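## Task

Pull the spring pin, lift the stand's post exactly 3 holes higher (11.4 cm) and lock it there by putting the pin back. Never let the unpinned post fall, and never bring it down quickly, even while it is held. The wooden block has to finish resting on the post's top plate. One or both robots may be used. At the end, release everything and back away; no robot may tip over or be left leaning, and the result must hold without any robot supporting it.

## Robot and tools

Robots: r1 and r2, two identical Hello Robot Stretch 3 units. Each has a two-wheel differential base (0.33 m long, 0.34 m wide, passive omni wheel at the rear), a lift carriage on a mast, and a telescoping arm that reaches out to the robot's RIGHT side. The base cannot drive sideways; to move the gripper forward or back, drive the base. A turn on the spot pivots about the point between the drive wheels, 0.05 m behind the front edge. With the arm in and the wrist folded, the turn sweeps a 0.28 m radius; an unfolded level wrist reaches past that.

Frames: base frame has its origin on the floor between the drive wheels, x forward, y left, z up. hand_pose is reported in it, at the point where closed fingertips meet; with zero wrist joints its x axis is up, y points back along the arm to the mast, z to the rear. Odometry frame is the base frame at scene start. Each robot reports in its own frames, so relative positions between robots come only from images, lidar_m, wrist_depth_mm and head_depth_mm.

execute_actions: argument "actions" is a list holding one action (or empty, which just returns state and images). The action is an object keyed by "r1" and/or "r2". Per robot: "base" with exactly one of {"translate_m": d} (relative drive in metres from the base's last reported position, forward positive, -1 to 1) or {"rotate_rad": d} (relative turn, counter-clockwise positive, -3.2 to 3.2). "joints" sets absolute targets by name: lift_m 0 to 1.1 (arm height on mast), arm_m 0 to 0.52 (extension), wrist_yaw_rad -1.345 to 4.42 (0 along the arm, positive toward the front, 3.0 folded over the base), wrist_pitch_rad -1.57 to 0.451 (0 level, negative tips fingers down), wrist_roll_rad -2.911 to 2.911, gripper_m -0.089 to 0.179 (bigger is wider; fingertip gap is smaller than the value, about 0.007 less when nearly shut, 0.025 less when wide; zero gap below 0.007), head_pan_rad -3.953 to 1.73 (positive left, -1.57 looks along the arm), head_tilt_rad -1.53 to 0.419 (negative down). Optional "contact_limits": {"arm_m": effort percent 1 to 100} halts the arm (contact_stop) at that effort and caps its holding force until the next action. All motions in an action start at once. Omitted robots or joints may keep pushing toward old targets. Any unknown key or out-of-range value rejects the whole call. "cameras" selects images: names like r1_head_camera, r1_nav_camera, r1_wrist_camera (same for r2) or "all"; omitted/null means all, [] means none.

wait: "seconds" 0 to 10; commands nothing, returns state and images. zoom_image: "camera" plus "region" [x0, y0, x1, y1] in pixels from the top-left, at most 504 x 504, on the latest full image. finished_scene: "scene" is the current scene number; irreversible, and it reports success and gives the next task.

Result lines: base_status and joint_status tell how each motion ended: done, off_target (stopped short, may still push), contact_stop, time_out, torque_fault (after these the old target is dropped). Arm and lift stop on firm contact and then go slack until commanded again; a slack lift can sag under load or be pushed up by closing fingers on a surface. Base, wrist and head have no contact stop. A wrist servo under prolonged strain shuts off for 10 s (torque_fault), limp and ignoring commands. on_its_own covers uncommanded joints; "held at" is the target, not the position; effort outside the rest range hints at load or pushing. motor_effort is percent of max, positive toward higher values, with peak in brackets; readings are biased and noisy. lidar_m: 12 distances in metres, 30-degree sectors, first straight ahead and counter-clockwise (4th left, 7th behind, 10th right), plane 0.17 m above the floor, range 0.15 to 12, "-" nothing; misses clear objects and table tops, sees the other robot, own parts may hide sectors 5, 6, 9, 10. wrist_depth_mm (45 to 1000) and head_depth_mm (280 to 4000, image sideways) are 7x7 grids of median depth. base_odometry counts wheel turns (slip included); turned_by_wheels and turned_by_imu are turns since last result; base_tilt in degrees, forward/right positive, with a fixed bias up to about 4.

Speed: fast base (0.30 m/s, 1.9 rad/s) only with lift_m under 0.30, arm_m under 0.03 and wrist_yaw_rad over 2.54; otherwise 0.10 m/s, 0.63 rad/s.

Gripper: to hold, command below the object's width (lower squeezes harder; a stall guard may weaken grip). To release, command at least 0.02 above the contact value. Neither reading nor done proves a grasp. To re-squeeze, send a new value.

Cautions: fold or unfold the wrist only with lift_m 0.32 to 0.95, wrist_pitch_rad -0.4, roll near 0; once folded the lift may go to 0.25. With wrist_yaw_rad below -0.4 keep pitch at -0.5 or lower. Pushing on something rigid with the gripper above about 0.45 m can tip the robot; a second push after a contact_stop is riskier. Driving while gripping fixed things or snagging furniture can tip it, especially in reverse; undo in small steps, free the gripper, and lower the lift to about 0.2 if tilted. Robots pressing hard on each other ends the run; once bases touch, any further drive is a hard press. The two bases travel slightly differently (up to 2.5 cm per metre), which matters when sharing a load. Never let the unpinned post fall or descend quickly, avoid dropping or slamming objects, and loose objects may occasionally get nudged.

Each tool is called after "Call:" as name(argument=value, ...) on one line, values as JSON.

## Session

I'll start by looking at the scene.

Call:
execute_actions(actions=[])

Scene clock: 0.00 s.
r1.base_odometry: x=+0.000 y=+0.000 heading=+0.000 (m, m, rad; r1's odometry frame)
r1.turned_by_wheels: +0.000 (rad since the last result)
r1.turned_by_imu: +0.000 (rad since the last result)
r1.base_tilt: forward=+0.6 right=+0.3 (deg)
r1.lidar_m: 2.61 2.21 3.21 2.36 1.36 1.18 1.18 1.37 1.51 1.51 1.75 3.02
r1.head_depth_mm: 1844 2723 - - - 3872 2468 / 1841 2709 - - - 3931 2473 / 1842 2704 - - - 3922 2488 / 1841 2715 - - - 3948 2482 / 1837 2700 - - - 3640 2491 / 1839 2700 - - - 3947 2486 / 1829 2674 - - - 3941 2504
r1.base_status: not commanded
r1.joint_positions: lift_m=+0.319 arm_m=+0.002 wrist_yaw_rad=+2.962 wrist_pitch_rad=-0.414 wrist_roll_rad=-0.006 gripper_m=+0.037 head_pan_rad=-0.008 head_tilt_rad=-0.010
r1.joint_status: not commanded
r1.motor_effort: left_wheel=+0 right_wheel=+0 lift_m=+21 arm_m=+0 wrist_yaw_rad=+1 wrist_pitch_rad=+6 wrist_roll_rad=+0 gripper_m=+0 head_pan_rad=+0 head_tilt_rad=+1 (%)
r1.hand_pose: x=+0.0189 y=+0.0747 z=+0.3327 quat_wxyz=(+0.207, +0.700, +0.084, +0.679) (m; r1's base frame)
r1.wrist_depth_mm: - - - - - - - / - - - - - - - / - - - - 971 933 916 / 800 - 768 762 774 729 708 / 645 634 665 628 622 605 602 / 546 544 - 529 525 518 504 / 466 491 - - 452 443 440
r2.base_odometry: x=+0.000 y=+0.000 heading=+0.000 (m, m, rad; r2's odometry frame)
r2.turned_by_wheels: +0.000 (rad since the last result)
r2.turned_by_imu: +0.000 (rad since the last result)
r2.base_tilt: forward=+0.0 right=+0.7 (deg)
r2.lidar_m: 1.55 2.16 2.76 2.36 2.34 3.24 1.18 1.18 5.14 2.02 1.51 1.47
r2.head_depth_mm: 1439 1439 1433 1419 1406 1409 1400 / 1531 1535 1533 1523 1521 1504 1495 / 1641 1639 1621 1628 1618 1621 1598 / 1739 1771 1759 1740 1742 1722 1739 / 1810 1909 1918 1876 1895 1879 1869 / 1827 2087 2087 2070 2058 2042 2012 / 1790 2321 2284 2285 2262 2250 2181
r2.base_status: not commanded
r2.joint_positions: lift_m=+0.444 arm_m=+0.003 wrist_yaw_rad=+2.997 wrist_pitch_rad=-0.580 wrist_roll_rad=-0.019 gripper_m=+0.037 head_pan_rad=+0.011 head_tilt_rad=-0.012
r2.joint_status: not commanded
r2.motor_effort: left_wheel=+0 right_wheel=+0 lift_m=+21 arm_m=+0 wrist_yaw_rad=+0 wrist_pitch_rad=+4 wrist_roll_rad=+0 gripper_m=+0 head_pan_rad=-1 head_tilt_rad=+2 (%)
r2.hand_pose: x=+0.0078 y=+0.0511 z=+0.4222 quat_wxyz=(+0.250, +0.684, +0.155, +0.668) (m; r2's base frame)
r2.wrist_depth_mm: - - - - - - - / - - - - - - - / - - - - - - - / 844 852 859 845 849 863 873 / 722 720 734 724 710 730 727 / 622 613 610 625 637 636 636 / 538 555 - - 535 548 558
pictures: r1_head_camera (sideways: a quarter turn clockwise sets it upright), r1_nav_camera (sideways: a quarter turn counterclockwise sets it upright), r1_wrist_camera, r2_head_camera (sideways: a quarter turn clockwise sets it upright), r2_nav_camera (sideways: a quarter turn counterclockwise sets it upright), r2_wrist_camera
Images, in order (width x height): r1_head_camera 896x504, r1_nav_camera 672x504, r1_wrist_camera 644x364, r2_head_camera 896x504, r2_nav_camera 672x504, r2_wrist_camera 644x364.

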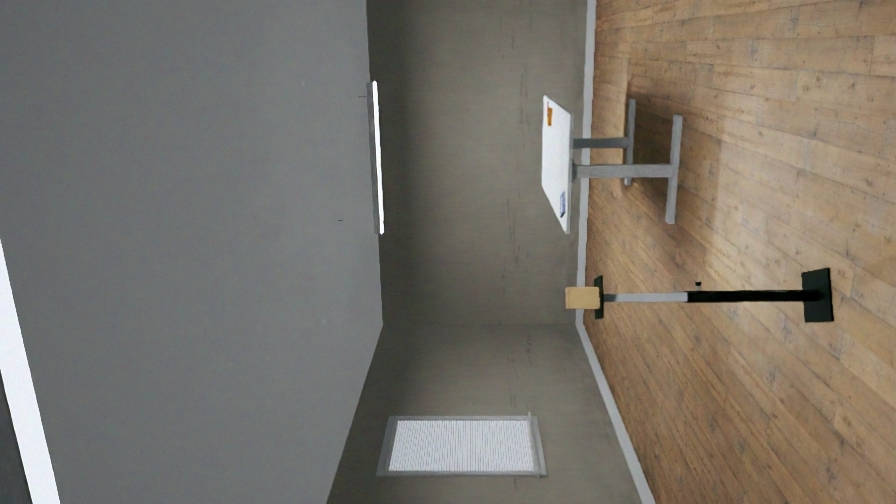

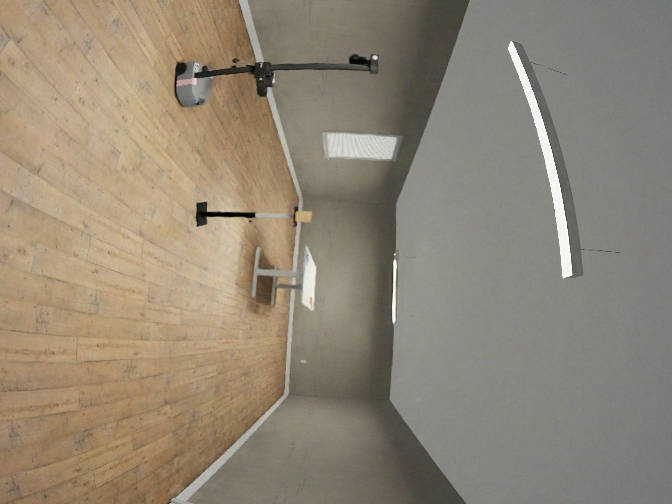

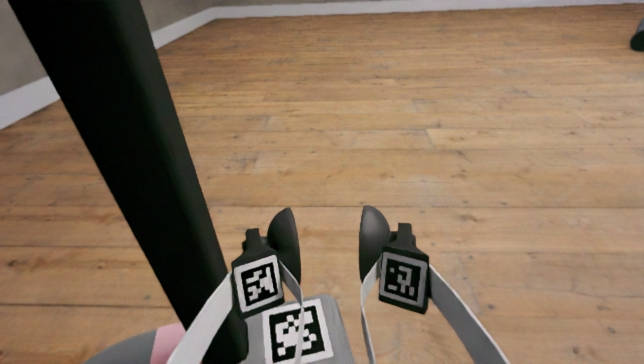

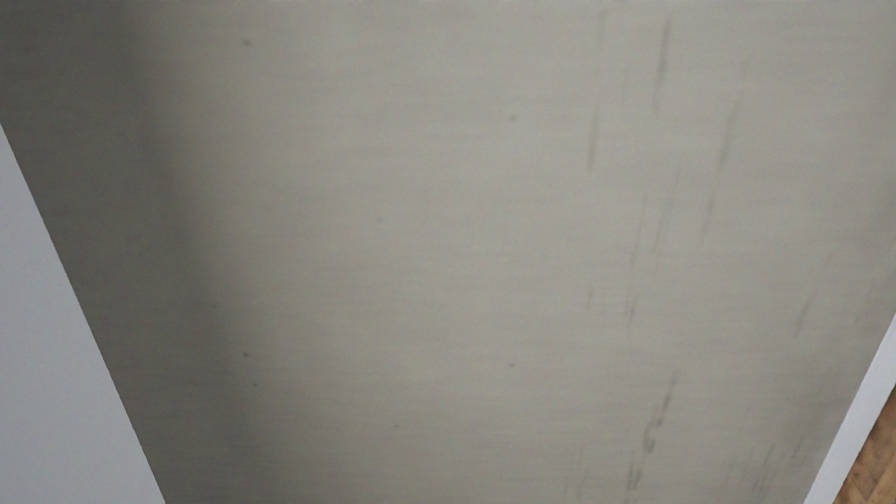

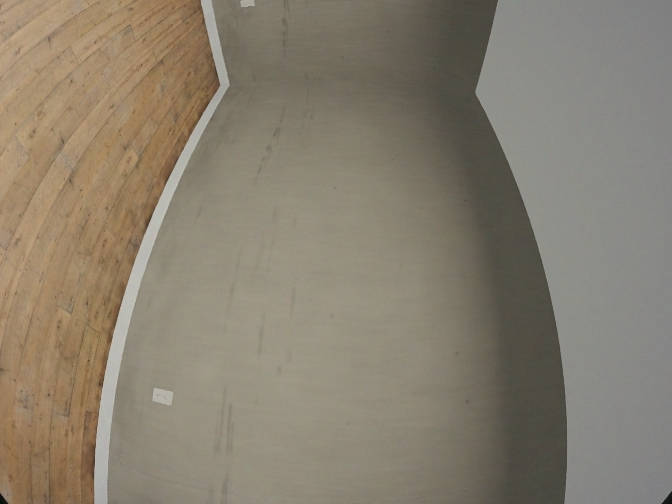

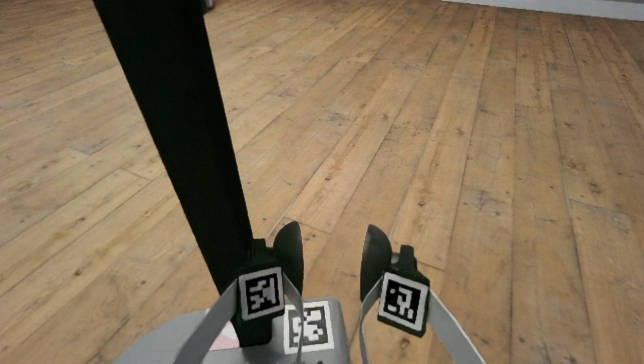

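Call:
zoom_image(camera="r1_head_camera", region=[540, 220, 860, 380])

Region (540, 220, 860, 380) of r1_head_camera's 896x504 image, scaled by 1.575, with more detail than that image has.

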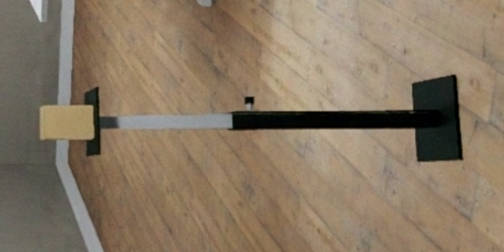

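Call:
execute_actions(actions=[{"r1": {"base": {"rotate_rad": -0.19}, "joints": {"lift_m": 0.28, "head_tilt_rad": -0.3}}, "r2": {"base": {"rotate_rad": -2.405}, "joints": {"lift_m": 0.28, "wrist_pitch_rad": -0.4, "head_pan_rad": -0.5, "head_tilt_rad": -0.5}}}], cameras=["r1_head_camera", "r2_head_camera"])

Scene clock: 86.63 s.
r1.base_odometry: x=+0.000 y=+0.000 heading=-0.190 (m, m, rad; r1's odometry frame)
r1.turned_by_wheels: -0.190 (rad since the last result)
r1.turned_by_imu: -0.190 (rad since the last result)
r1.base_tilt: forward=+0.6 right=+0.2 (deg)
r1.lidar_m: 4.38 2.35 3.28 3.21 1.57 1.20 1.18 1.25 1.54 1.51 1.60 2.28
r1.head_depth_mm: 3764 - - - 3044 2129 1627 / 3703 - - - 3046 2128 1632 / 3701 - - - 3083 2133 1642 / 3678 - - - 3124 2139 1637 / 3631 - - - 3113 2162 1641 / 3640 - - - 2959 2171 1645 / 3597 - - - 3154 2178 1653
r1.base_status: done
r1.joint_positions: lift_m=+0.280 arm_m=+0.002 wrist_yaw_rad=+2.962 wrist_pitch_rad=-0.415 wrist_roll_rad=-0.006 gripper_m=+0.037 head_pan_rad=-0.008 head_tilt_rad=-0.296
r1.joint_status: all done
r1.motor_effort: left_wheel=+2(7) right_wheel=-2(4) lift_m=+18(23) arm_m=+0(0) wrist_yaw_rad=+1(0) wrist_pitch_rad=+7(7) wrist_roll_rad=+0(0) gripper_m=+0(0) head_pan_rad=+0(0) head_tilt_rad=-2(23) (%)
r1.hand_pose: x=+0.0188 y=+0.0745 z=+0.2935 quat_wxyz=(+0.207, +0.700, +0.084, +0.678) (m; r1's base frame)
r1.wrist_depth_mm: - - - - - - - / - - - - - - - / 962 - 891 893 863 868 856 / 732 - 705 683 693 666 644 / 605 584 589 576 583 558 539 / 502 495 - 492 470 471 462 / 443 - - - 417 417 405
r2.base_odometry: x=+0.000 y=+0.000 heading=-2.405 (m, m, rad; r2's odometry frame)
r2.turned_by_wheels: -2.405 (rad since the last result)
r2.turned_by_imu: -2.428 (rad since the last result)
r2.base_tilt: forward=+0.0 right=+0.8 (deg)
r2.lidar_m: 2.88 2.98 1.71 1.47 1.47 1.70 2.77 2.77 2.32 3.24 3.25 1.18
r2.head_depth_mm: 3212 3427 3698 2975 2078 1622 1327 / 3548 3747 - 2996 2103 1618 1325 / 3878 - - 2863 2109 1623 1333 / - - - 2675 2033 1577 1337 / - - - 3007 2119 1637 1346 / - - - 3063 2147 1652 1343 / - - - 2949 2172 1664 1351
r2.base_status: done
r2.joint_positions: lift_m=+0.280 arm_m=+0.003 wrist_yaw_rad=+2.997 wrist_pitch_rad=-0.421 wrist_roll_rad=-0.019 gripper_m=+0.037 head_pan_rad=-0.493 head_tilt_rad=-0.494
r2.joint_status: all done
r2.motor_effort: left_wheel=+2(12) right_wheel=-2(5) lift_m=+17(17) arm_m=+0(1) wrist_yaw_rad=+0(1) wrist_pitch_rad=+8(8) wrist_roll_rad=+0(0) gripper_m=+0(1) head_pan_rad=-3(24) head_tilt_rad=-4(36) (%)
r2.hand_pose: x=+0.0111 y=+0.0737 z=+0.2923 quat_wxyz=(+0.197, +0.694, +0.099, +0.686) (m; r2's base frame)
r2.wrist_depth_mm: - - - - - - - / - - - - - - - / - - - - - - - / 759 753 785 780 783 784 805 / 602 602 609 618 626 619 628 / 498 497 - 528 521 518 517 / 444 - - - 421 439 448
pictures: r1_head_camera (sideways: a quarter turn clockwise sets it upright), r2_head_camera (sideways: a quarter turn clockwise sets it upright)
Images, in order (width x height): r1_head_camera 896x504, r2_head_camera 896x504.

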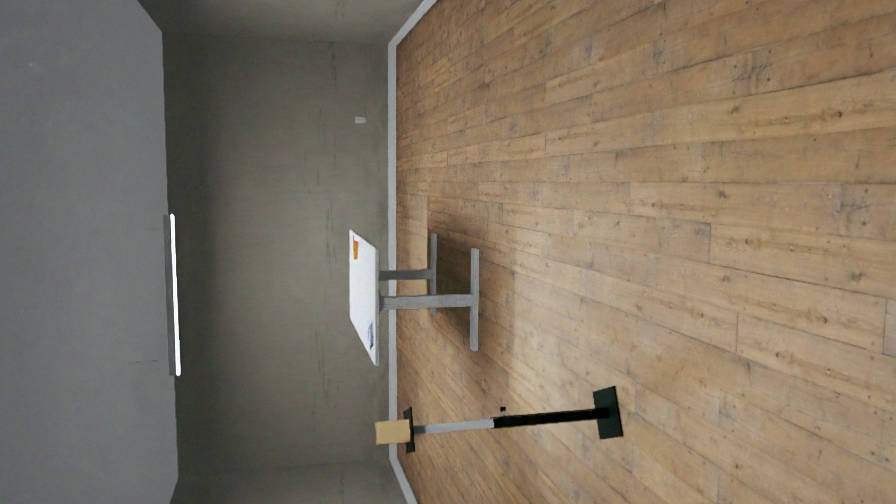

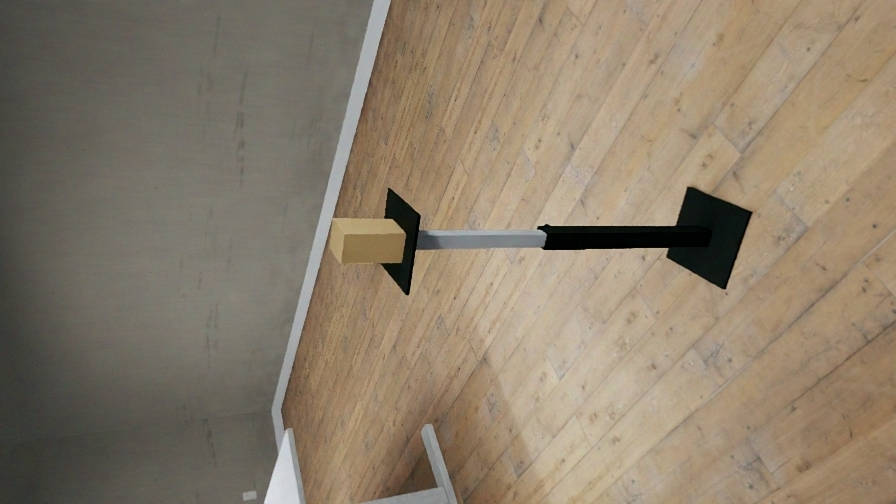

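Call:
execute_actions(actions=[{"r1": {"base": {"translate_m": 1.0}}, "r2": {"base": {"rotate_rad": -0.21}}}], cameras=[])

Call:
execute_actions(actions=[{"r1": {"base": {"translate_m": 1.0}, "joints": {"head_pan_rad": 0.5, "head_tilt_rad": -0.5}}, "r2": {"base": {"translate_m": 0.67}}}], cameras=[])

Call:
execute_actions(actions=[{"r1": {"base": {"translate_m": 0.7}, "joints": {"head_pan_rad": 1.3, "head_tilt_rad": -0.8}}, "r2": {"base": {"rotate_rad": 0.913}, "joints": {"head_pan_rad": -1.57, "head_tilt_rad": -0.8}}}], cameras=["r1_head_camera", "r2_head_camera", "r1_nav_camera", "r2_nav_camera"])

Scene clock: 170.17 s.
r1.base_odometry: x=+0.982 y=-0.189 heading=-0.190 (m, m, rad; r1's odometry frame)
r1.turned_by_wheels: +0.000 (rad since the last result)
r1.turned_by_imu: +0.006 (rad since the last result)
r1.base_tilt: forward=+0.7 right=+0.3 (deg)
r1.lidar_m: 3.36 1.68 1.76 3.14 2.87 2.22 2.17 2.09 1.62 1.59 1.67 2.45
r1.head_depth_mm: 3783 - - - 3039 2117 1621 / 3782 - - - 3079 2126 1623 / 3687 - - - 3076 2132 1631 / 3700 - - - 3070 2153 1640 / 3662 - - - 3090 2141 1636 / 3657 - - - 3129 2162 1642 / 3591 - - - 3145 2167 1649
r1.base_status: done
r1.joint_positions: lift_m=+0.280 arm_m=+0.002 wrist_yaw_rad=+2.962 wrist_pitch_rad=-0.415 wrist_roll_rad=-0.006 gripper_m=+0.037 head_pan_rad=-0.008 head_tilt_rad=-0.297
r1.joint_status: not commanded
r1.motor_effort: left_wheel=+3(9) right_wheel=-2(4) lift_m=+18(18) arm_m=+0(0) wrist_yaw_rad=+1(1) wrist_pitch_rad=+8(7) wrist_roll_rad=+0(0) gripper_m=+0(0) head_pan_rad=+0(0) head_tilt_rad=-2(3) (%)
r1.hand_pose: x=+0.0188 y=+0.0745 z=+0.2935 quat_wxyz=(+0.207, +0.700, +0.084, +0.678) (m; r1's base frame)
r1.wrist_depth_mm: - - - - - - - / - - - - - - - / 960 - 940 872 864 847 850 / 720 - 731 713 705 662 642 / 593 571 597 568 566 550 554 / 499 490 - 498 479 469 465 / 451 - - - 409 408 406
r2.base_odometry: x=+0.000 y=+0.000 heading=-2.615 (m, m, rad; r2's odometry frame)
r2.turned_by_wheels: -0.210 (rad since the last result)
r2.turned_by_imu: -0.214 (rad since the last result)
r2.base_tilt: forward=+0.1 right=+0.8 (deg)
r2.lidar_m: 1.19 4.87 1.99 1.51 1.49 1.54 2.20 2.77 2.92 1.68 3.24 1.18
r2.head_depth_mm: 2890 3111 3344 2935 2098 1621 1318 / 3102 3304 3706 2975 2092 1631 1327 / 3268 3560 3893 3013 2117 1644 1321 / 3492 3849 - 2995 2123 1637 1332 / 3751 - - 2860 2021 1575 1344 / - - - 2692 2145 1647 1339 / - - - 3124 2154 1660 1347
r2.base_status: done
r2.joint_positions: lift_m=+0.280 arm_m=+0.003 wrist_yaw_rad=+2.997 wrist_pitch_rad=-0.421 wrist_roll_rad=-0.019 gripper_m=+0.037 head_pan_rad=-0.493 head_tilt_rad=-0.494
r2.joint_status: not commanded
r2.motor_effort: left_wheel=+2(8) right_wheel=-2(5) lift_m=+17(17) arm_m=-1(0) wrist_yaw_rad=-1(0) wrist_pitch_rad=+7(8) wrist_roll_rad=+0(0) gripper_m=+0(0) head_pan_rad=-2(3) head_tilt_rad=-3(4) (%)
r2.hand_pose: x=+0.0111 y=+0.0737 z=+0.2923 quat_wxyz=(+0.197, +0.694, +0.099, +0.686) (m; r2's base frame)
r2.wrist_depth_mm: - - - - - - - / - - - - - - - / - - - - - - - / 754 757 763 766 780 793 782 / 594 610 631 619 618 618 622 / 500 506 - 529 526 519 514 / 444 - - - 433 438 445
pictures: none
No camera images: the call's "cameras" was empty. Leave "cameras" out to get every camera's image.

Scene clock: 175.33 s.
r1.base_odometry: x=+1.964 y=-0.377 heading=-0.190 (m, m, rad; r1's odometry frame)
r1.turned_by_wheels: +0.000 (rad since the last result)
r1.turned_by_imu: +0.006 (rad since the last result)
r1.base_tilt: forward=+0.6 right=+0.3 (deg)
r1.lidar_m: 2.40 4.03 0.89 1.28 3.29 3.22 3.15 2.19 1.67 1.65 1.77 2.59
r1.head_depth_mm: - - 2720 2681 2147 1672 1360 / - - - 3043 2162 1683 1370 / - - - 3040 2173 1679 1370 / - - - 3073 2191 1691 1375 / - - - 3081 2199 1694 1380 / 3822 3969 - 3098 2206 1702 1383 / 3399 3546 3775 3155 2129 1120 1279
r1.base_status: done
r1.joint_positions: lift_m=+0.280 arm_m=+0.002 wrist_yaw_rad=+2.962 wrist_pitch_rad=-0.415 wrist_roll_rad=-0.006 gripper_m=+0.037 head_pan_rad=+0.493 head_tilt_rad=-0.495
r1.joint_status: all done
r1.motor_effort: left_wheel=+2(9) right_wheel=-1(4) lift_m=+18(18) arm_m=+0(0) wrist_yaw_rad=+0(1) wrist_pitch_rad=+8(8) wrist_roll_rad=+0(0) gripper_m=+0(0) head_pan_rad=+4(33) head_tilt_rad=-4(21) (%)
r1.hand_pose: x=+0.0188 y=+0.0745 z=+0.2935 quat_wxyz=(+0.207, +0.700, +0.084, +0.678) (m; r1's base frame)
r1.wrist_depth_mm: - - - - - - - / - - - - - - - / 941 - 929 882 868 850 832 / 745 - 707 715 680 676 661 / 585 576 592 558 574 562 544 / 497 505 - 495 474 475 460 / 446 - - - 411 406 406
r2.base_odometry: x=-0.579 y=-0.337 heading=-2.615 (m, m, rad; r2's odometry frame)
r2.turned_by_wheels: +0.000 (rad since the last result)
r2.turned_by_imu: +0.001 (rad since the last result)
r2.base_tilt: forward=+0.0 right=+0.8 (deg)
r2.lidar_m: 2.24 3.44 2.40 1.82 1.79 1.87 2.66 3.35 3.52 1.19 1.18 0.57
r2.head_depth_mm: 2632 2808 3053 2948 2078 1619 1328 / 2782 3005 3246 2966 2033 1565 1334 / 2979 3191 3518 3028 619 771 1261 / 3173 3503 3836 2999 2032 1590 1334 / 3414 3734 - 3057 2136 1635 1336 / 3686 - - 3033 2122 1645 1342 / - - - 3042 2145 1659 1349
r2.base_status: done
r2.joint_positions: lift_m=+0.280 arm_m=+0.003 wrist_yaw_rad=+2.997 wrist_pitch_rad=-0.420 wrist_roll_rad=-0.019 gripper_m=+0.037 head_pan_rad=-0.493 head_tilt_rad=-0.495
r2.joint_status: not commanded
r2.motor_effort: left_wheel=+2(11) right_wheel=-2(3) lift_m=+17(17) arm_m=-1(0) wrist_yaw_rad=+0(1) wrist_pitch_rad=+8(8) wrist_roll_rad=+0(0) gripper_m=+0(0) head_pan_rad=-3(3) head_tilt_rad=-4(4) (%)
r2.hand_pose: x=+0.0111 y=+0.0738 z=+0.2924 quat_wxyz=(+0.197, +0.694, +0.099, +0.686) (m; r2's base frame)
r2.wrist_depth_mm: - - - - - - - / - - - - - - - / - - - - - - - / 760 755 764 785 776 773 788 / 605 605 630 615 625 626 626 / 500 509 - 531 516 518 517 / 437 - - - 419 443 442
pictures: none
No camera images: the call's "cameras" was empty. Leave "cameras" out to get every camera's image.

Scene clock: 179.43 s.
r1.base_odometry: x=+2.652 y=-0.509 heading=-0.190 (m, m, rad; r1's odometry frame)
r1.turned_by_wheels: +0.000 (rad since the last result)
r1.turned_by_imu: +0.004 (rad since the last result)
r1.base_tilt: forward=+0.6 right=+0.2 (deg)
r1.lidar_m: 1.72 1.74 3.05 0.74 1.31 3.91 3.86 2.25 1.75 1.73 1.85 2.70
r1.head_depth_mm: 2886 3107 2407 1893 1569 1339 1161 / 2828 3064 2406 1913 1573 1340 1168 / 2769 3053 2432 1916 1594 1350 1172 / 2721 3048 2434 1919 1598 1353 1174 / 2701 2978 2450 1937 1596 1360 1178 / 2661 2956 2499 1949 1615 1323 1180 / 2594 2941 2494 1951 1529 1358 1225
r1.base_status: done
r1.joint_positions: lift_m=+0.280 arm_m=+0.002 wrist_yaw_rad=+2.962 wrist_pitch_rad=-0.415 wrist_roll_rad=-0.006 gripper_m=+0.037 head_pan_rad=+1.293 head_tilt_rad=-0.790
r1.joint_status: all done
r1.motor_effort: left_wheel=+1(7) right_wheel=-1(4) lift_m=+19(19) arm_m=+0(0) wrist_yaw_rad=+0(1) wrist_pitch_rad=+7(8) wrist_roll_rad=+0(0) gripper_m=+0(0) head_pan_rad=+4(39) head_tilt_rad=-6(29) (%)
r1.hand_pose: x=+0.0188 y=+0.0745 z=+0.2935 quat_wxyz=(+0.207, +0.700, +0.084, +0.678) (m; r1's base frame)
r1.wrist_depth_mm: - 650 - - - - - / - - - - - - - / 947 - 859 892 880 859 854 / 734 - 713 702 681 657 665 / 598 571 604 571 572 550 556 / 502 506 - 490 479 461 464 / 440 - - - 404 407 404
r2.base_odometry: x=-0.579 y=-0.337 heading=-1.702 (m, m, rad; r2's odometry frame)
r2.turned_by_wheels: +0.913 (rad since the last result)
r2.turned_by_imu: +0.920 (rad since the last result)
r2.base_tilt: forward=+0.0 right=+0.8 (deg)
r2.lidar_m: 2.78 1.90 1.78 1.80 2.32 3.34 3.40 3.17 2.95 0.57 3.88 2.23
r2.head_depth_mm: 2593 2827 2386 1891 1562 1310 1146 / 2672 2949 2395 1792 1570 1324 1145 / 2686 3048 1369 1642 1563 1321 1150 / 2971 3222 629 670 1485 1268 1157 / 3096 3403 2451 1747 1566 1333 1160 / 3323 3416 2487 1942 1590 1337 1160 / 3466 3437 2479 1945 1577 1341 1166
r2.base_status: done
r2.joint_positions: lift_m=+0.280 arm_m=+0.003 wrist_yaw_rad=+2.997 wrist_pitch_rad=-0.420 wrist_roll_rad=-0.019 gripper_m=+0.037 head_pan_rad=-1.563 head_tilt_rad=-0.791
r2.joint_status: all done
r2.motor_effort: left_wheel=-3(9) right_wheel=+2(7) lift_m=+17(17) arm_m=+0(0) wrist_yaw_rad=+0(1) wrist_pitch_rad=+8(8) wrist_roll_rad=+0(0) gripper_m=+0(0) head_pan_rad=-2(29) head_tilt_rad=-6(32) (%)
r2.hand_pose: x=+0.0111 y=+0.0738 z=+0.2924 quat_wxyz=(+0.197, +0.694, +0.099, +0.686) (m; r2's base frame)
r2.wrist_depth_mm: - - - - - - - / - - - - - - - / - - - - - - - / 751 771 763 766 781 806 786 / 593 603 611 610 608 623 632 / 500 507 - 538 523 514 523 / 438 - - - 425 444 442
pictures: r1_head_camera (sideways: a quarter turn clockwise sets it upright), r1_nav_camera (sideways: a quarter turn counterclockwise sets it upright), r2_head_camera (sideways: a quarter turn clockwise sets it upright), r2_nav_camera (sideways: a quarter turn counterclockwise sets it upright)
Images, in order (width x height): r1_head_camera 896x504, r1_nav_camera 672x504, r2_head_camera 896x504, r2_nav_camera 672x504.

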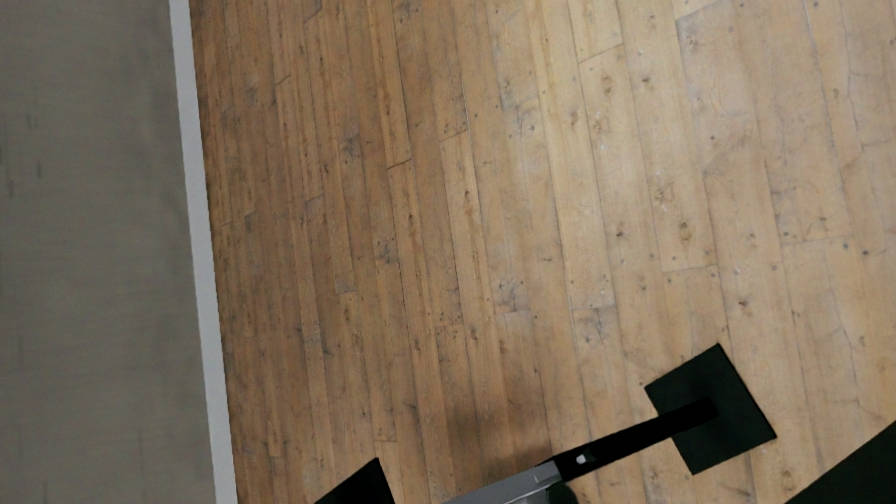

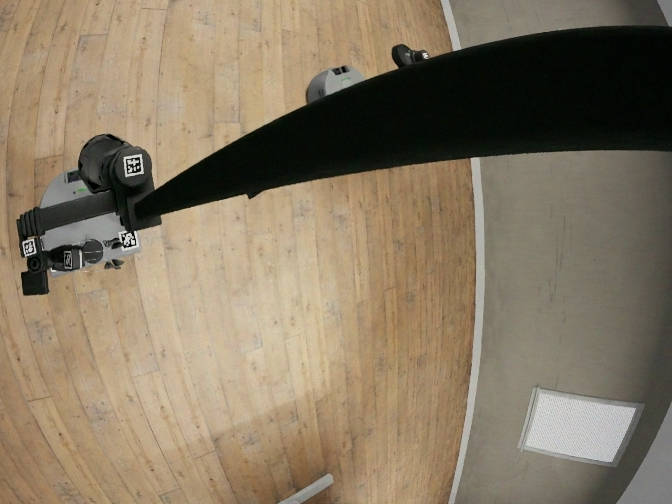

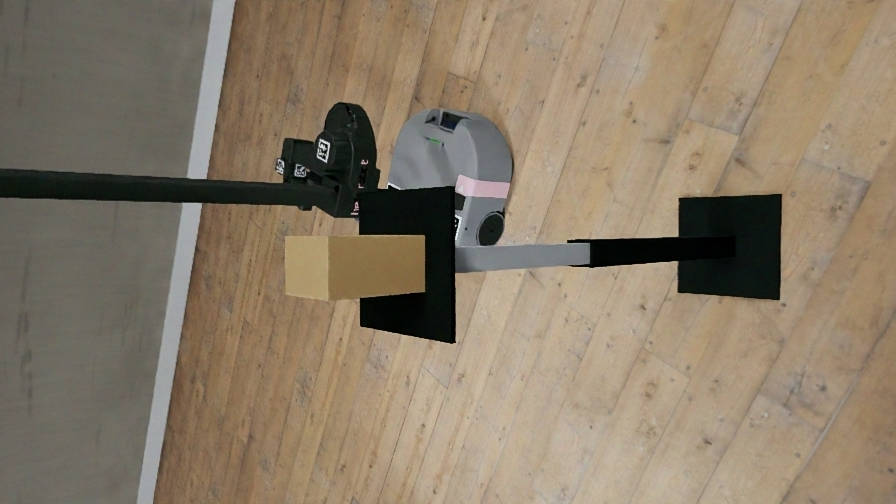

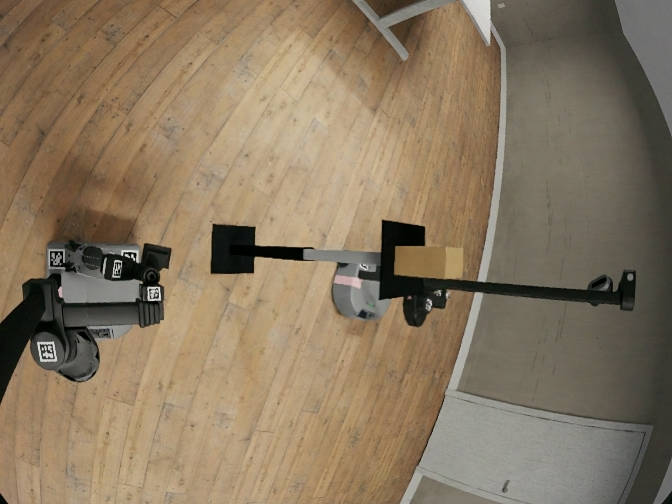

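Call:
execute_actions(actions=[{"r1": {"base": {"rotate_rad": -2.83}, "joints": {"head_pan_rad": -1.57, "head_tilt_rad": -0.8}}, "r2": {"joints": {"lift_m": 0.5}}}], cameras=[])

Call:
execute_actions(actions=[{"r1": {"joints": {"lift_m": 0.36}}, "r2": {"joints": {"wrist_yaw_rad": 0.0, "gripper_m": 0.12}}}], cameras=["r1_head_camera", "r2_head_camera", "r2_wrist_camera"])

Scene clock: 208.17 s.
r1.base_odometry: x=+2.652 y=-0.509 heading=-3.019 (m, m, rad; r1's odometry frame)
r1.turned_by_wheels: -2.830 (rad since the last result)
r1.turned_by_imu: -2.829 (rad since the last result)
r1.base_tilt: forward=+0.6 right=+0.2 (deg)
r1.lidar_m: 2.88 1.86 1.73 1.75 2.18 4.44 1.71 3.27 3.00 0.74 3.78 3.85
r1.head_depth_mm: 2635 2926 2394 1903 1564 1342 1163 / 2739 2959 2244 1910 1572 1342 1166 / 2839 3060 790 1807 1509 1335 1170 / 2934 1466 1671 1691 1584 1349 1176 / 3111 2910 2483 1822 1597 1358 1183 / 3297 3385 2501 1953 1607 1362 1188 / 3434 3442 2492 1953 1603 1368 1187
r1.base_status: done
r1.joint_positions: lift_m=+0.280 arm_m=+0.002 wrist_yaw_rad=+2.962 wrist_pitch_rad=-0.415 wrist_roll_rad=-0.006 gripper_m=+0.037 head_pan_rad=-1.563 head_tilt_rad=-0.791
r1.joint_status: all done
r1.motor_effort: left_wheel=+2(10) right_wheel=-2(6) lift_m=+19(18) arm_m=+0(0) wrist_yaw_rad=+0(0) wrist_pitch_rad=+7(7) wrist_roll_rad=+0(0) gripper_m=+0(0) head_pan_rad=-3(41) head_tilt_rad=-5(6) (%)
r1.hand_pose: x=+0.0188 y=+0.0745 z=+0.2935 quat_wxyz=(+0.207, +0.700, +0.084, +0.678) (m; r1's base frame)
r1.wrist_depth_mm: - - - - - - - / - - - - - - - / 950 - 925 884 885 876 819 / 727 - 710 702 698 680 652 / 589 582 598 574 565 547 552 / 504 491 - 501 477 464 465 / 450 - - - 414 407 409
r2.base_odometry: x=-0.579 y=-0.337 heading=-1.702 (m, m, rad; r2's odometry frame)
r2.turned_by_wheels: +0.000 (rad since the last result)
r2.turned_by_imu: -0.002 (rad since the last result)
r2.base_tilt: forward=+0.0 right=+0.8 (deg)
r2.lidar_m: 2.78 1.90 1.78 1.80 2.33 3.34 3.42 3.16 2.95 0.57 3.86 2.23
r2.head_depth_mm: 2560 2852 2406 1885 1538 1319 1151 / 2701 2976 2428 1879 1550 1318 1161 / 2804 3035 2427 1784 1549 1314 1154 / 2891 3183 630 672 1485 1262 1173 / 3098 3408 2383 1754 1572 1331 1157 / 3252 3468 2466 1918 1573 1351 1161 / 3438 3439 2475 1934 1595 1341 1157
r2.base_status: not commanded
r2.joint_positions: lift_m=+0.500 arm_m=+0.003 wrist_yaw_rad=+2.997 wrist_pitch_rad=-0.420 wrist_roll_rad=-0.019 gripper_m=+0.037 head_pan_rad=-1.563 head_tilt_rad=-0.791
r2.joint_status: all done
r2.motor_effort: left_wheel=-3(3) right_wheel=+2(2) lift_m=+27(29) arm_m=-1(1) wrist_yaw_rad=+0(1) wrist_pitch_rad=+7(7) wrist_roll_rad=+0(0) gripper_m=-1(0) head_pan_rad=-2(3) head_tilt_rad=-6(6) (%)
r2.hand_pose: x=+0.0111 y=+0.0738 z=+0.5119 quat_wxyz=(+0.197, +0.694, +0.099, +0.686) (m; r2's base frame)
r2.wrist_depth_mm: - - - - - - - / - - - - - - - / - - - - - - - / - - - - - - - / 920 906 960 956 935 960 973 / 767 778 - 792 824 787 788 / 663 661 - 670 649 688 678
pictures: none
No camera images: the call's "cameras" was empty. Leave "cameras" out to get every camera's image.

Scene clock: 210.67 s.
r1.base_odometry: x=+2.652 y=-0.509 heading=-3.019 (m, m, rad; r1's odometry frame)
r1.turned_by_wheels: +0.000 (rad since the last result)
r1.turned_by_imu: +0.000 (rad since the last result)
r1.base_tilt: forward=+0.6 right=+0.2 (deg)
r1.lidar_m: 2.89 1.86 1.73 1.74 2.17 4.45 1.71 3.27 3.01 0.74 3.76 3.85
r1.head_depth_mm: 2631 2876 2391 1900 1572 1337 1162 / 2730 2982 2246 1904 1580 1341 1167 / 2874 3060 789 1802 1505 1337 1172 / 2949 1463 1635 1687 1592 1353 1175 / 3128 2909 2460 1827 1588 1354 1178 / 3266 3408 2479 1942 1606 1363 1183 / 3417 3416 2470 1948 1605 1366 1186
r1.base_status: not commanded
r1.joint_positions: lift_m=+0.360 arm_m=+0.002 wrist_yaw_rad=+2.962 wrist_pitch_rad=-0.415 wrist_roll_rad=-0.006 gripper_m=+0.037 head_pan_rad=-1.563 head_tilt_rad=-0.791
r1.joint_status: all done
r1.motor_effort: left_wheel=+2(2) right_wheel=-2(2) lift_m=+25(26) arm_m=+0(0) wrist_yaw_rad=+0(1) wrist_pitch_rad=+8(7) wrist_roll_rad=+0(0) gripper_m=+0(0) head_pan_rad=-3(3) head_tilt_rad=-4(6) (%)
r1.hand_pose: x=+0.0188 y=+0.0744 z=+0.3731 quat_wxyz=(+0.207, +0.700, +0.084, +0.678) (m; r1's base frame)
r1.wrist_depth_mm: - - - - - - - / - - - - - - - / - - - - - - - / 861 - 851 825 834 817 780 / 720 684 707 680 694 665 655 / 606 584 - 568 567 556 555 / 518 504 - 499 499 487 483
r2.base_odometry: x=-0.579 y=-0.337 heading=-1.702 (m, m, rad; r2's odometry frame)
r2.turned_by_wheels: +0.000 (rad since the last result)
r2.turned_by_imu: -0.001 (rad since the last result)
r2.base_tilt: forward=+0.0 right=+0.8 (deg)
r2.lidar_m: 2.78 1.89 1.77 1.81 2.32 3.35 3.40 3.17 2.94 0.57 3.89 2.24
r2.head_depth_mm: 2579 2815 2383 1885 1552 1307 1145 / 2695 2959 2417 1891 1550 1323 1157 / 2795 3062 2423 1780 1562 1331 1193 / 2888 3233 629 671 1490 1268 1151 / 3100 3316 2376 1753 1566 1336 1155 / 3292 3430 2487 1904 1575 1340 1158 / 3430 3434 2502 1940 1592 1337 1163
r2.base_status: not commanded
r2.joint_positions: lift_m=+0.500 arm_m=+0.003 wrist_yaw_rad=+0.002 wrist_pitch_rad=-0.420 wrist_roll_rad=-0.019 gripper_m=+0.120 head_pan_rad=-1.563 head_tilt_rad=-0.791
r2.joint_status: all done
r2.motor_effort: left_wheel=-3(3) right_wheel=+2(3) lift_m=+26(26) arm_m=+0(0) wrist_yaw_rad=-3(6) wrist_pitch_rad=+7(8) wrist_roll_rad=+0(0) gripper_m=+0(87) head_pan_rad=-3(3) head_tilt_rad=-7(6) (%)
r2.hand_pose: x=-0.0211 y=-0.3721 z=+0.5119 quat_wxyz=(+0.698, +0.150, -0.685, -0.146) (m; r2's base frame)
r2.wrist_depth_mm: - - - 899 - - - / - - - - - - - / - - - - - - - / - - - - - - - / 922 925 957 908 940 946 986 / 775 798 790 753 801 824 794 / 665 633 658 635 677 640 689
pictures: r1_head_camera (sideways: a quarter turn clockwise sets it upright), r2_head_camera (sideways: a quarter turn clockwise sets it upright), r2_wrist_camera
Images, in order (width x height): r1_head_camera 896x504, r2_head_camera 896x504, r2_wrist_camera 644x364.

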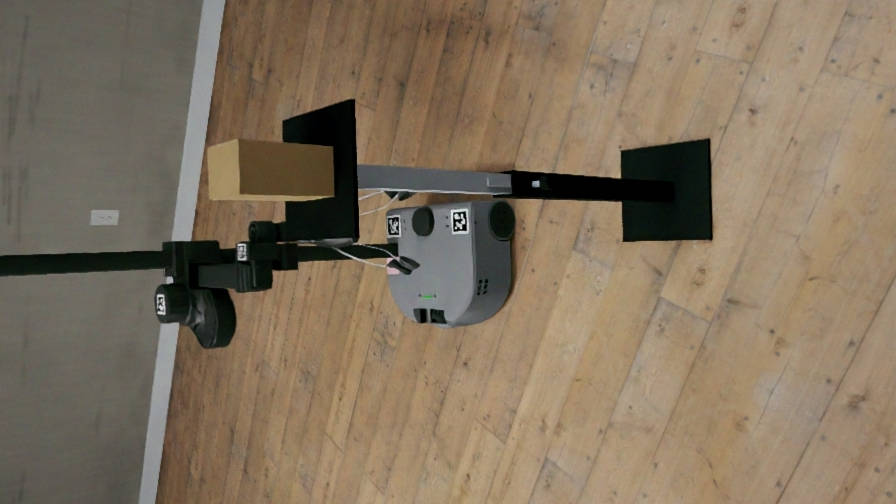

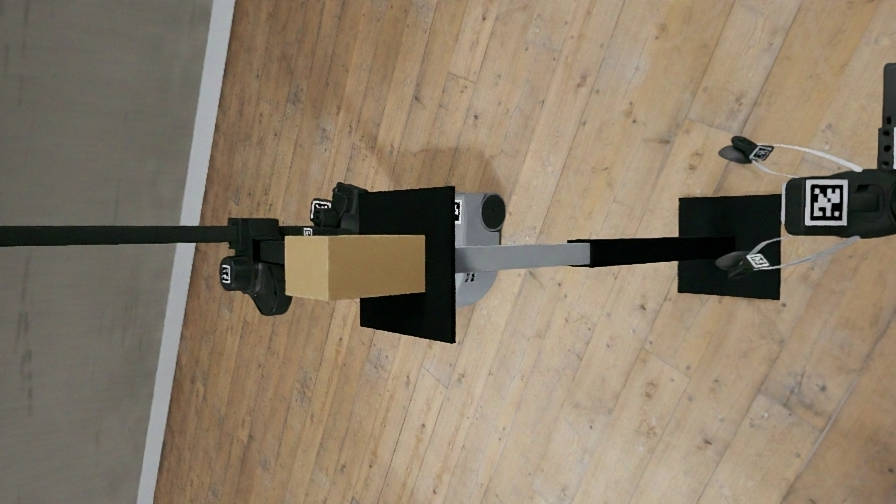

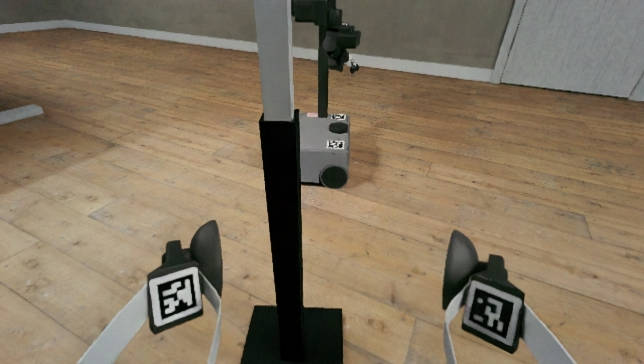

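Call:
execute_actions(actions=[{"r1": {"base": {"translate_m": -0.05}, "joints": {"wrist_yaw_rad": 0.0, "gripper_m": 0.1}}, "r2": {"base": {"translate_m": 0.06}, "joints": {"wrist_pitch_rad": 0.0, "lift_m": 0.58}}}], cameras=["r1_head_camera", "r1_wrist_camera", "r2_head_camera", "r2_wrist_camera"])

Scene clock: 236.10 s.
r1.base_odometry: x=+2.701 y=-0.503 heading=-3.019 (m, m, rad; r1's odometry frame)
r1.turned_by_wheels: +0.000 (rad since the last result)
r1.turned_by_imu: +0.000 (rad since the last result)
r1.base_tilt: forward=+0.6 right=+0.2 (deg)
r1.lidar_m: 2.91 1.88 1.75 1.76 2.20 4.49 1.66 3.27 2.99 0.74 3.76 3.88
r1.head_depth_mm: 2617 2876 2392 1898 1573 1337 1159 / 2708 2974 2404 1909 1580 1339 1167 / 2810 3043 827 1848 1544 1341 1182 / 2839 1299 802 1679 1553 1337 1176 / 3045 3038 2458 1831 1600 1356 1179 / 3232 3392 2482 1956 1608 1362 1180 / 3426 3434 2503 1959 1604 1367 1186
r1.base_status: done
r1.joint_positions: lift_m=+0.360 arm_m=+0.002 wrist_yaw_rad=+0.003 wrist_pitch_rad=-0.415 wrist_roll_rad=-0.006 gripper_m=+0.100 head_pan_rad=-1.563 head_tilt_rad=-0.791
r1.joint_status: all done
r1.motor_effort: left_wheel=+2(6) right_wheel=-2(5) lift_m=+25(25) arm_m=+0(0) wrist_yaw_rad=-4(5) wrist_pitch_rad=+7(7) wrist_roll_rad=+0(0) gripper_m=+0(79) head_pan_rad=-3(3) head_tilt_rad=-5(5) (%)
r1.hand_pose: x=-0.0208 y=-0.3714 z=+0.3731 quat_wxyz=(+0.694, +0.148, -0.689, -0.145) (m; r1's base frame)
r1.wrist_depth_mm: - - - - - - - / - - - - - - - / - - - - - - - / 885 859 839 817 825 794 790 / 709 699 710 651 659 669 646 / 598 588 576 567 557 565 542 / 525 511 494 497 490 479 481
r2.base_odometry: x=-0.587 y=-0.396 heading=-1.702 (m, m, rad; r2's odometry frame)
r2.turned_by_wheels: +0.000 (rad since the last result)
r2.turned_by_imu: -0.002 (rad since the last result)
r2.base_tilt: forward=+0.0 right=+0.7 (deg)
r2.lidar_m: 2.73 1.87 1.75 1.78 2.29 3.39 3.48 3.19 2.98 0.57 3.91 2.19
r2.head_depth_mm: 2608 2858 2411 1884 1550 1316 1153 / 2715 2973 2402 1843 1556 1319 1168 / 2784 3124 2248 690 1519 1302 - / 2899 1505 1496 716 1571 1286 1150 / 3130 3387 2351 1852 1577 1331 1156 / 3356 3477 2473 1908 1570 1342 1161 / 3464 3459 2504 1929 1580 1340 1162
r2.base_status: done
r2.joint_positions: lift_m=+0.580 arm_m=+0.003 wrist_yaw_rad=+0.002 wrist_pitch_rad=-0.023 wrist_roll_rad=-0.019 gripper_m=+0.120 head_pan_rad=-1.563 head_tilt_rad=-0.791
r2.joint_status: all done
r2.motor_effort: left_wheel=-3(4) right_wheel=+2(5) lift_m=+26(26) arm_m=+0(0) wrist_yaw_rad=-2(3) wrist_pitch_rad=+8(9) wrist_roll_rad=+0(0) gripper_m=+0(0) head_pan_rad=-2(3) head_tilt_rad=-6(6) (%)
r2.hand_pose: x=-0.0211 y=-0.4036 z=+0.6884 quat_wxyz=(+0.714, +0.009, -0.700, -0.008) (m; r2's base frame)
r2.wrist_depth_mm: - - - 281 - - - / - - - 374 - - - / - - - - - - - / - - - - - - - / - - - - - - - / - - - - - - - / - - - - - - -
pictures: r1_head_camera (sideways: a quarter turn clockwise sets it upright), r1_wrist_camera, r2_head_camera (sideways: a quarter turn clockwise sets it upright), r2_wrist_camera
Images, in order (width x height): r1_head_camera 896x504, r1_wrist_camera 644x364, r2_head_camera 896x504, r2_wrist_camera 644x364.

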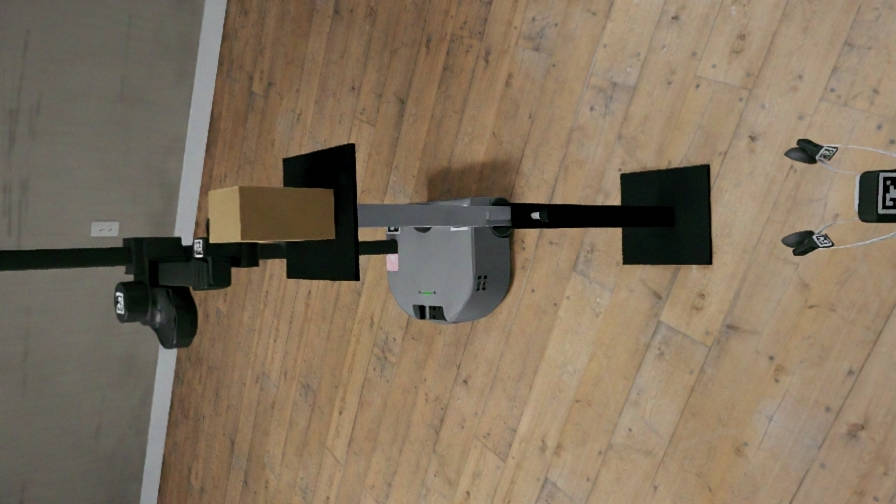

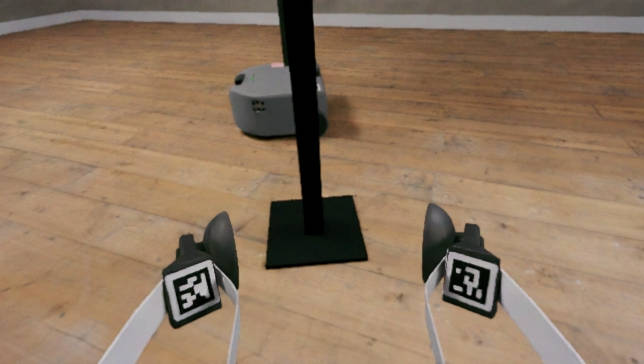

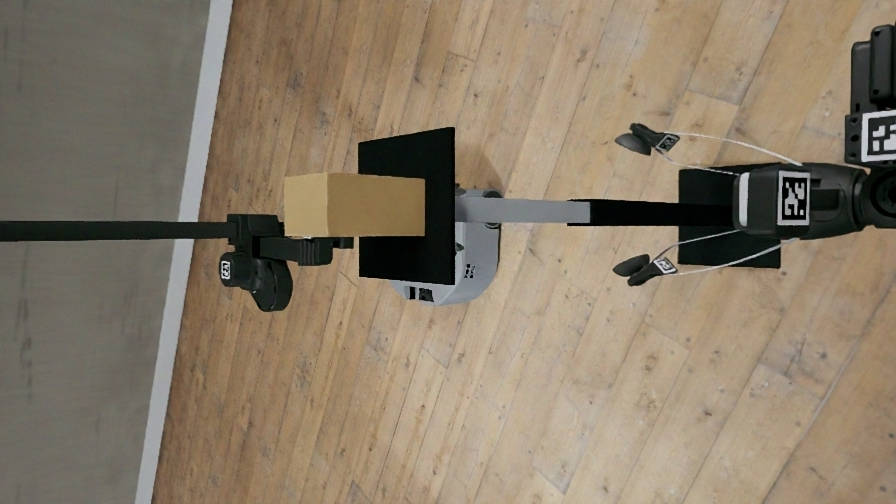

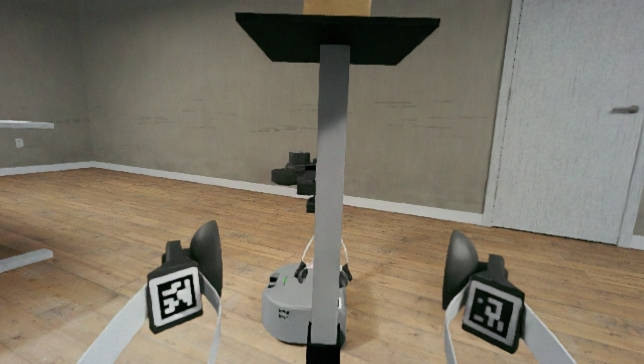

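Call:
execute_actions(actions=[{"r1": {"joints": {"wrist_pitch_rad": 0.0, "lift_m": 0.42, "arm_m": 0.1}}, "r2": {"joints": {"arm_m": 0.16}}}], cameras=["r1_head_camera", "r1_wrist_camera", "r2_head_camera", "r2_wrist_camera"])

Scene clock: 252.97 s.
r1.base_odometry: x=+2.701 y=-0.503 heading=-3.019 (m, m, rad; r1's odometry frame)
r1.turned_by_wheels: +0.000 (rad since the last result)
r1.turned_by_imu: +0.000 (rad since the last result)
r1.base_tilt: forward=+0.7 right=+0.2 (deg)
r1.lidar_m: 2.91 1.88 1.75 1.77 2.19 4.50 1.66 3.24 2.98 0.74 3.75 3.89
r1.head_depth_mm: 2626 2901 2390 1889 1560 1335 1163 / 2732 2972 2395 1906 1580 1343 1215 / 2843 3067 826 1857 1542 1339 - / 2873 1353 803 1688 1557 1342 1175 / 3074 3028 2466 1817 1595 1366 1180 / 3240 3395 2467 1951 1598 1360 1183 / 3391 3449 2497 1967 1606 1370 1188
r1.base_status: not commanded
r1.joint_positions: lift_m=+0.420 arm_m=+0.100 wrist_yaw_rad=+0.002 wrist_pitch_rad=-0.024 wrist_roll_rad=-0.006 gripper_m=+0.100 head_pan_rad=-1.563 head_tilt_rad=-0.791
r1.joint_status: all done
r1.motor_effort: left_wheel=+2(3) right_wheel=-2(2) lift_m=+24(25) arm_m=+4(4) wrist_yaw_rad=-3(4) wrist_pitch_rad=+10(11) wrist_roll_rad=+0(0) gripper_m=+0(0) head_pan_rad=-4(3) head_tilt_rad=-5(5) (%)
r1.hand_pose: x=-0.0209 y=-0.5003 z=+0.5283 quat_wxyz=(+0.710, +0.009, -0.705, -0.008) (m; r1's base frame)
r1.wrist_depth_mm: - - - 544 - - - / - - - - - - - / - - - - - - - / - - - - - - - / - - - - - - - / - - 903 913 - - - / 873 826 839 780 839 787 812
r2.base_odometry: x=-0.587 y=-0.396 heading=-1.702 (m, m, rad; r2's odometry frame)
r2.turned_by_wheels: +0.000 (rad since the last result)
r2.turned_by_imu: -0.001 (rad since the last result)
r2.base_tilt: forward=+0.0 right=+0.8 (deg)
r2.lidar_m: 2.74 1.87 1.75 1.78 2.29 3.40 3.46 3.21 2.97 0.57 3.91 2.19
r2.head_depth_mm: 2577 2843 2393 1892 1549 1309 1153 / 2707 2992 2393 1831 1543 - 1122 / 2877 3121 2249 686 1552 - 1141 / 2880 1464 1300 714 1565 1313 1154 / 3122 3407 2433 1874 1576 1329 1157 / 3330 3444 2474 1937 1580 1335 1165 / 3468 3467 2492 1959 1585 1350 1168
r2.base_status: not commanded
r2.joint_positions: lift_m=+0.580 arm_m=+0.160 wrist_yaw_rad=+0.001 wrist_pitch_rad=-0.023 wrist_roll_rad=-0.019 gripper_m=+0.120 head_pan_rad=-1.563 head_tilt_rad=-0.791
r2.joint_status: all done
r2.motor_effort: left_wheel=-3(3) right_wheel=+2(2) lift_m=+26(26) arm_m=+2(2) wrist_yaw_rad=-2(2) wrist_pitch_rad=+9(8) wrist_roll_rad=+0(0) gripper_m=+0(0) head_pan_rad=-3(3) head_tilt_rad=-7(6) (%)
r2.hand_pose: x=-0.0213 y=-0.5602 z=+0.6884 quat_wxyz=(+0.714, +0.009, -0.700, -0.008) (m; r2's base frame)
r2.wrist_depth_mm: - - - 161 - - - / - - - 166 - - - / - - - 169 - - - / - - - 176 - - - / - - - 182 - - - / - - - 188 - - - / - - - 194 - - -
pictures: r1_head_camera (sideways: a quarter turn clockwise sets it upright), r1_wrist_camera, r2_head_camera (sideways: a quarter turn clockwise sets it upright), r2_wrist_camera
Images, in order (width x height): r1_head_camera 896x504, r1_wrist_camera 644x364, r2_head_camera 896x504, r2_wrist_camera 644x364.

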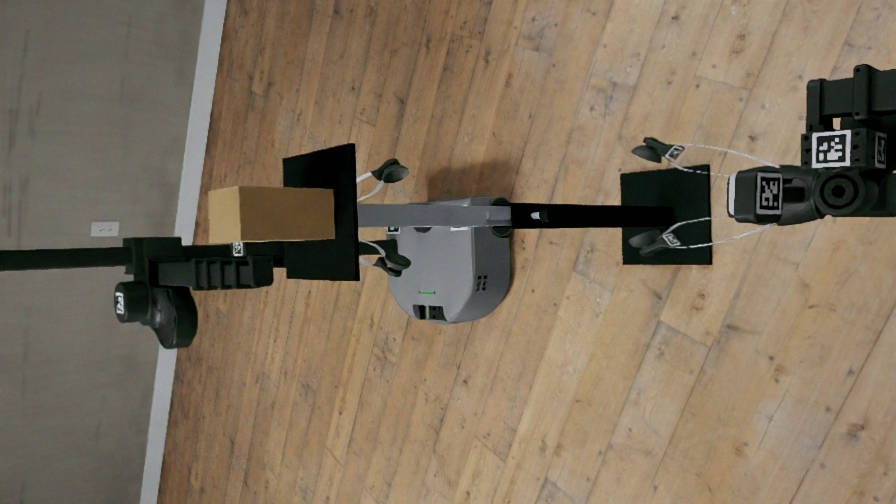

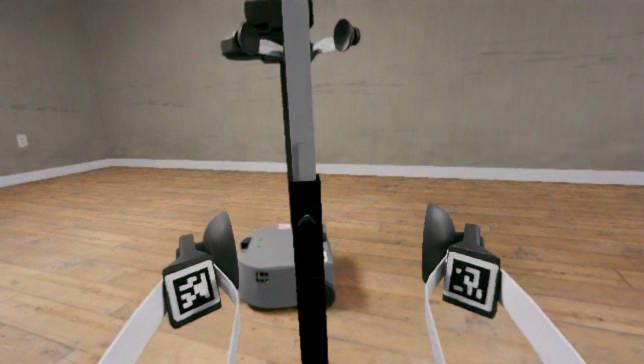

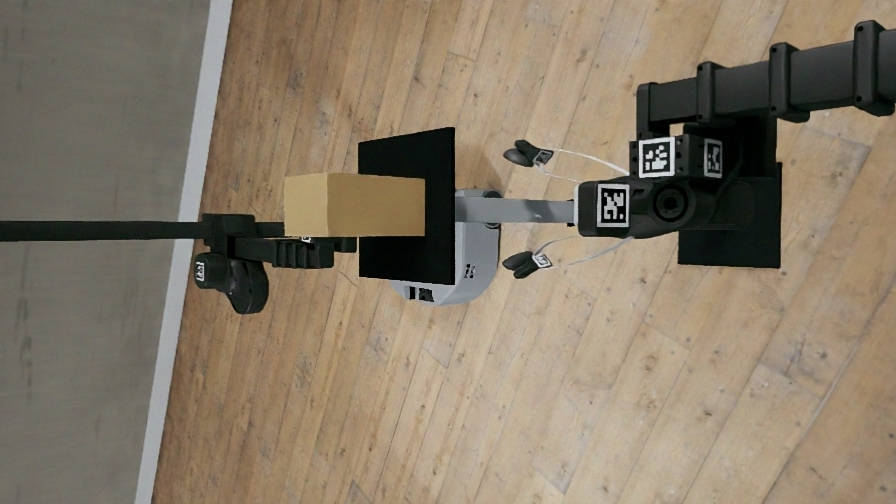

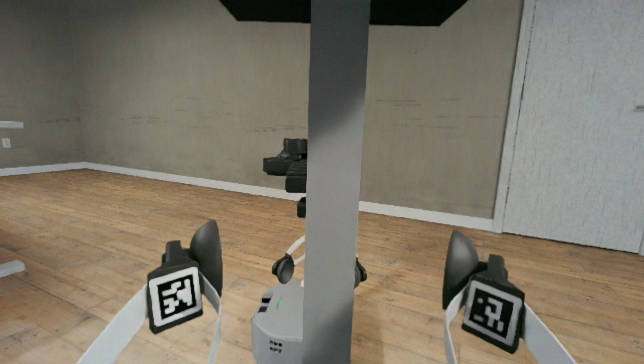

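Call:
zoom_image(camera="r1_head_camera", region=[440, 150, 640, 280])

Call:
zoom_image(camera="r1_wrist_camera", region=[240, 120, 380, 280])

Region (440, 150, 640, 280) of r1_head_camera's 896x504 image, scaled by 2.520, with more detail than that image has; it fills the top 328 rows of this view, and the rest is white.

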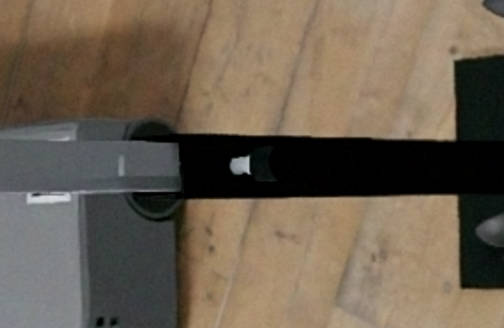

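Region (240, 120, 380, 280) of r1_wrist_camera's 644x364 image, scaled by 3.150; it fills the left 441 columns of this view, and the rest is white.

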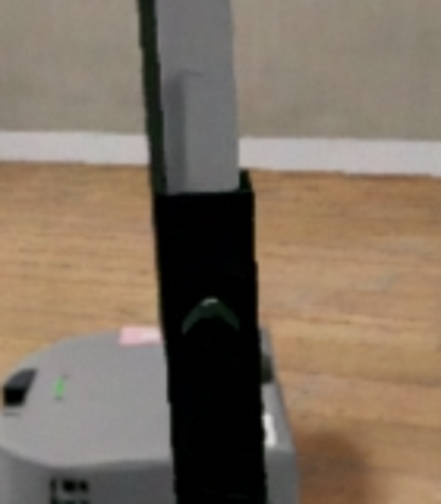

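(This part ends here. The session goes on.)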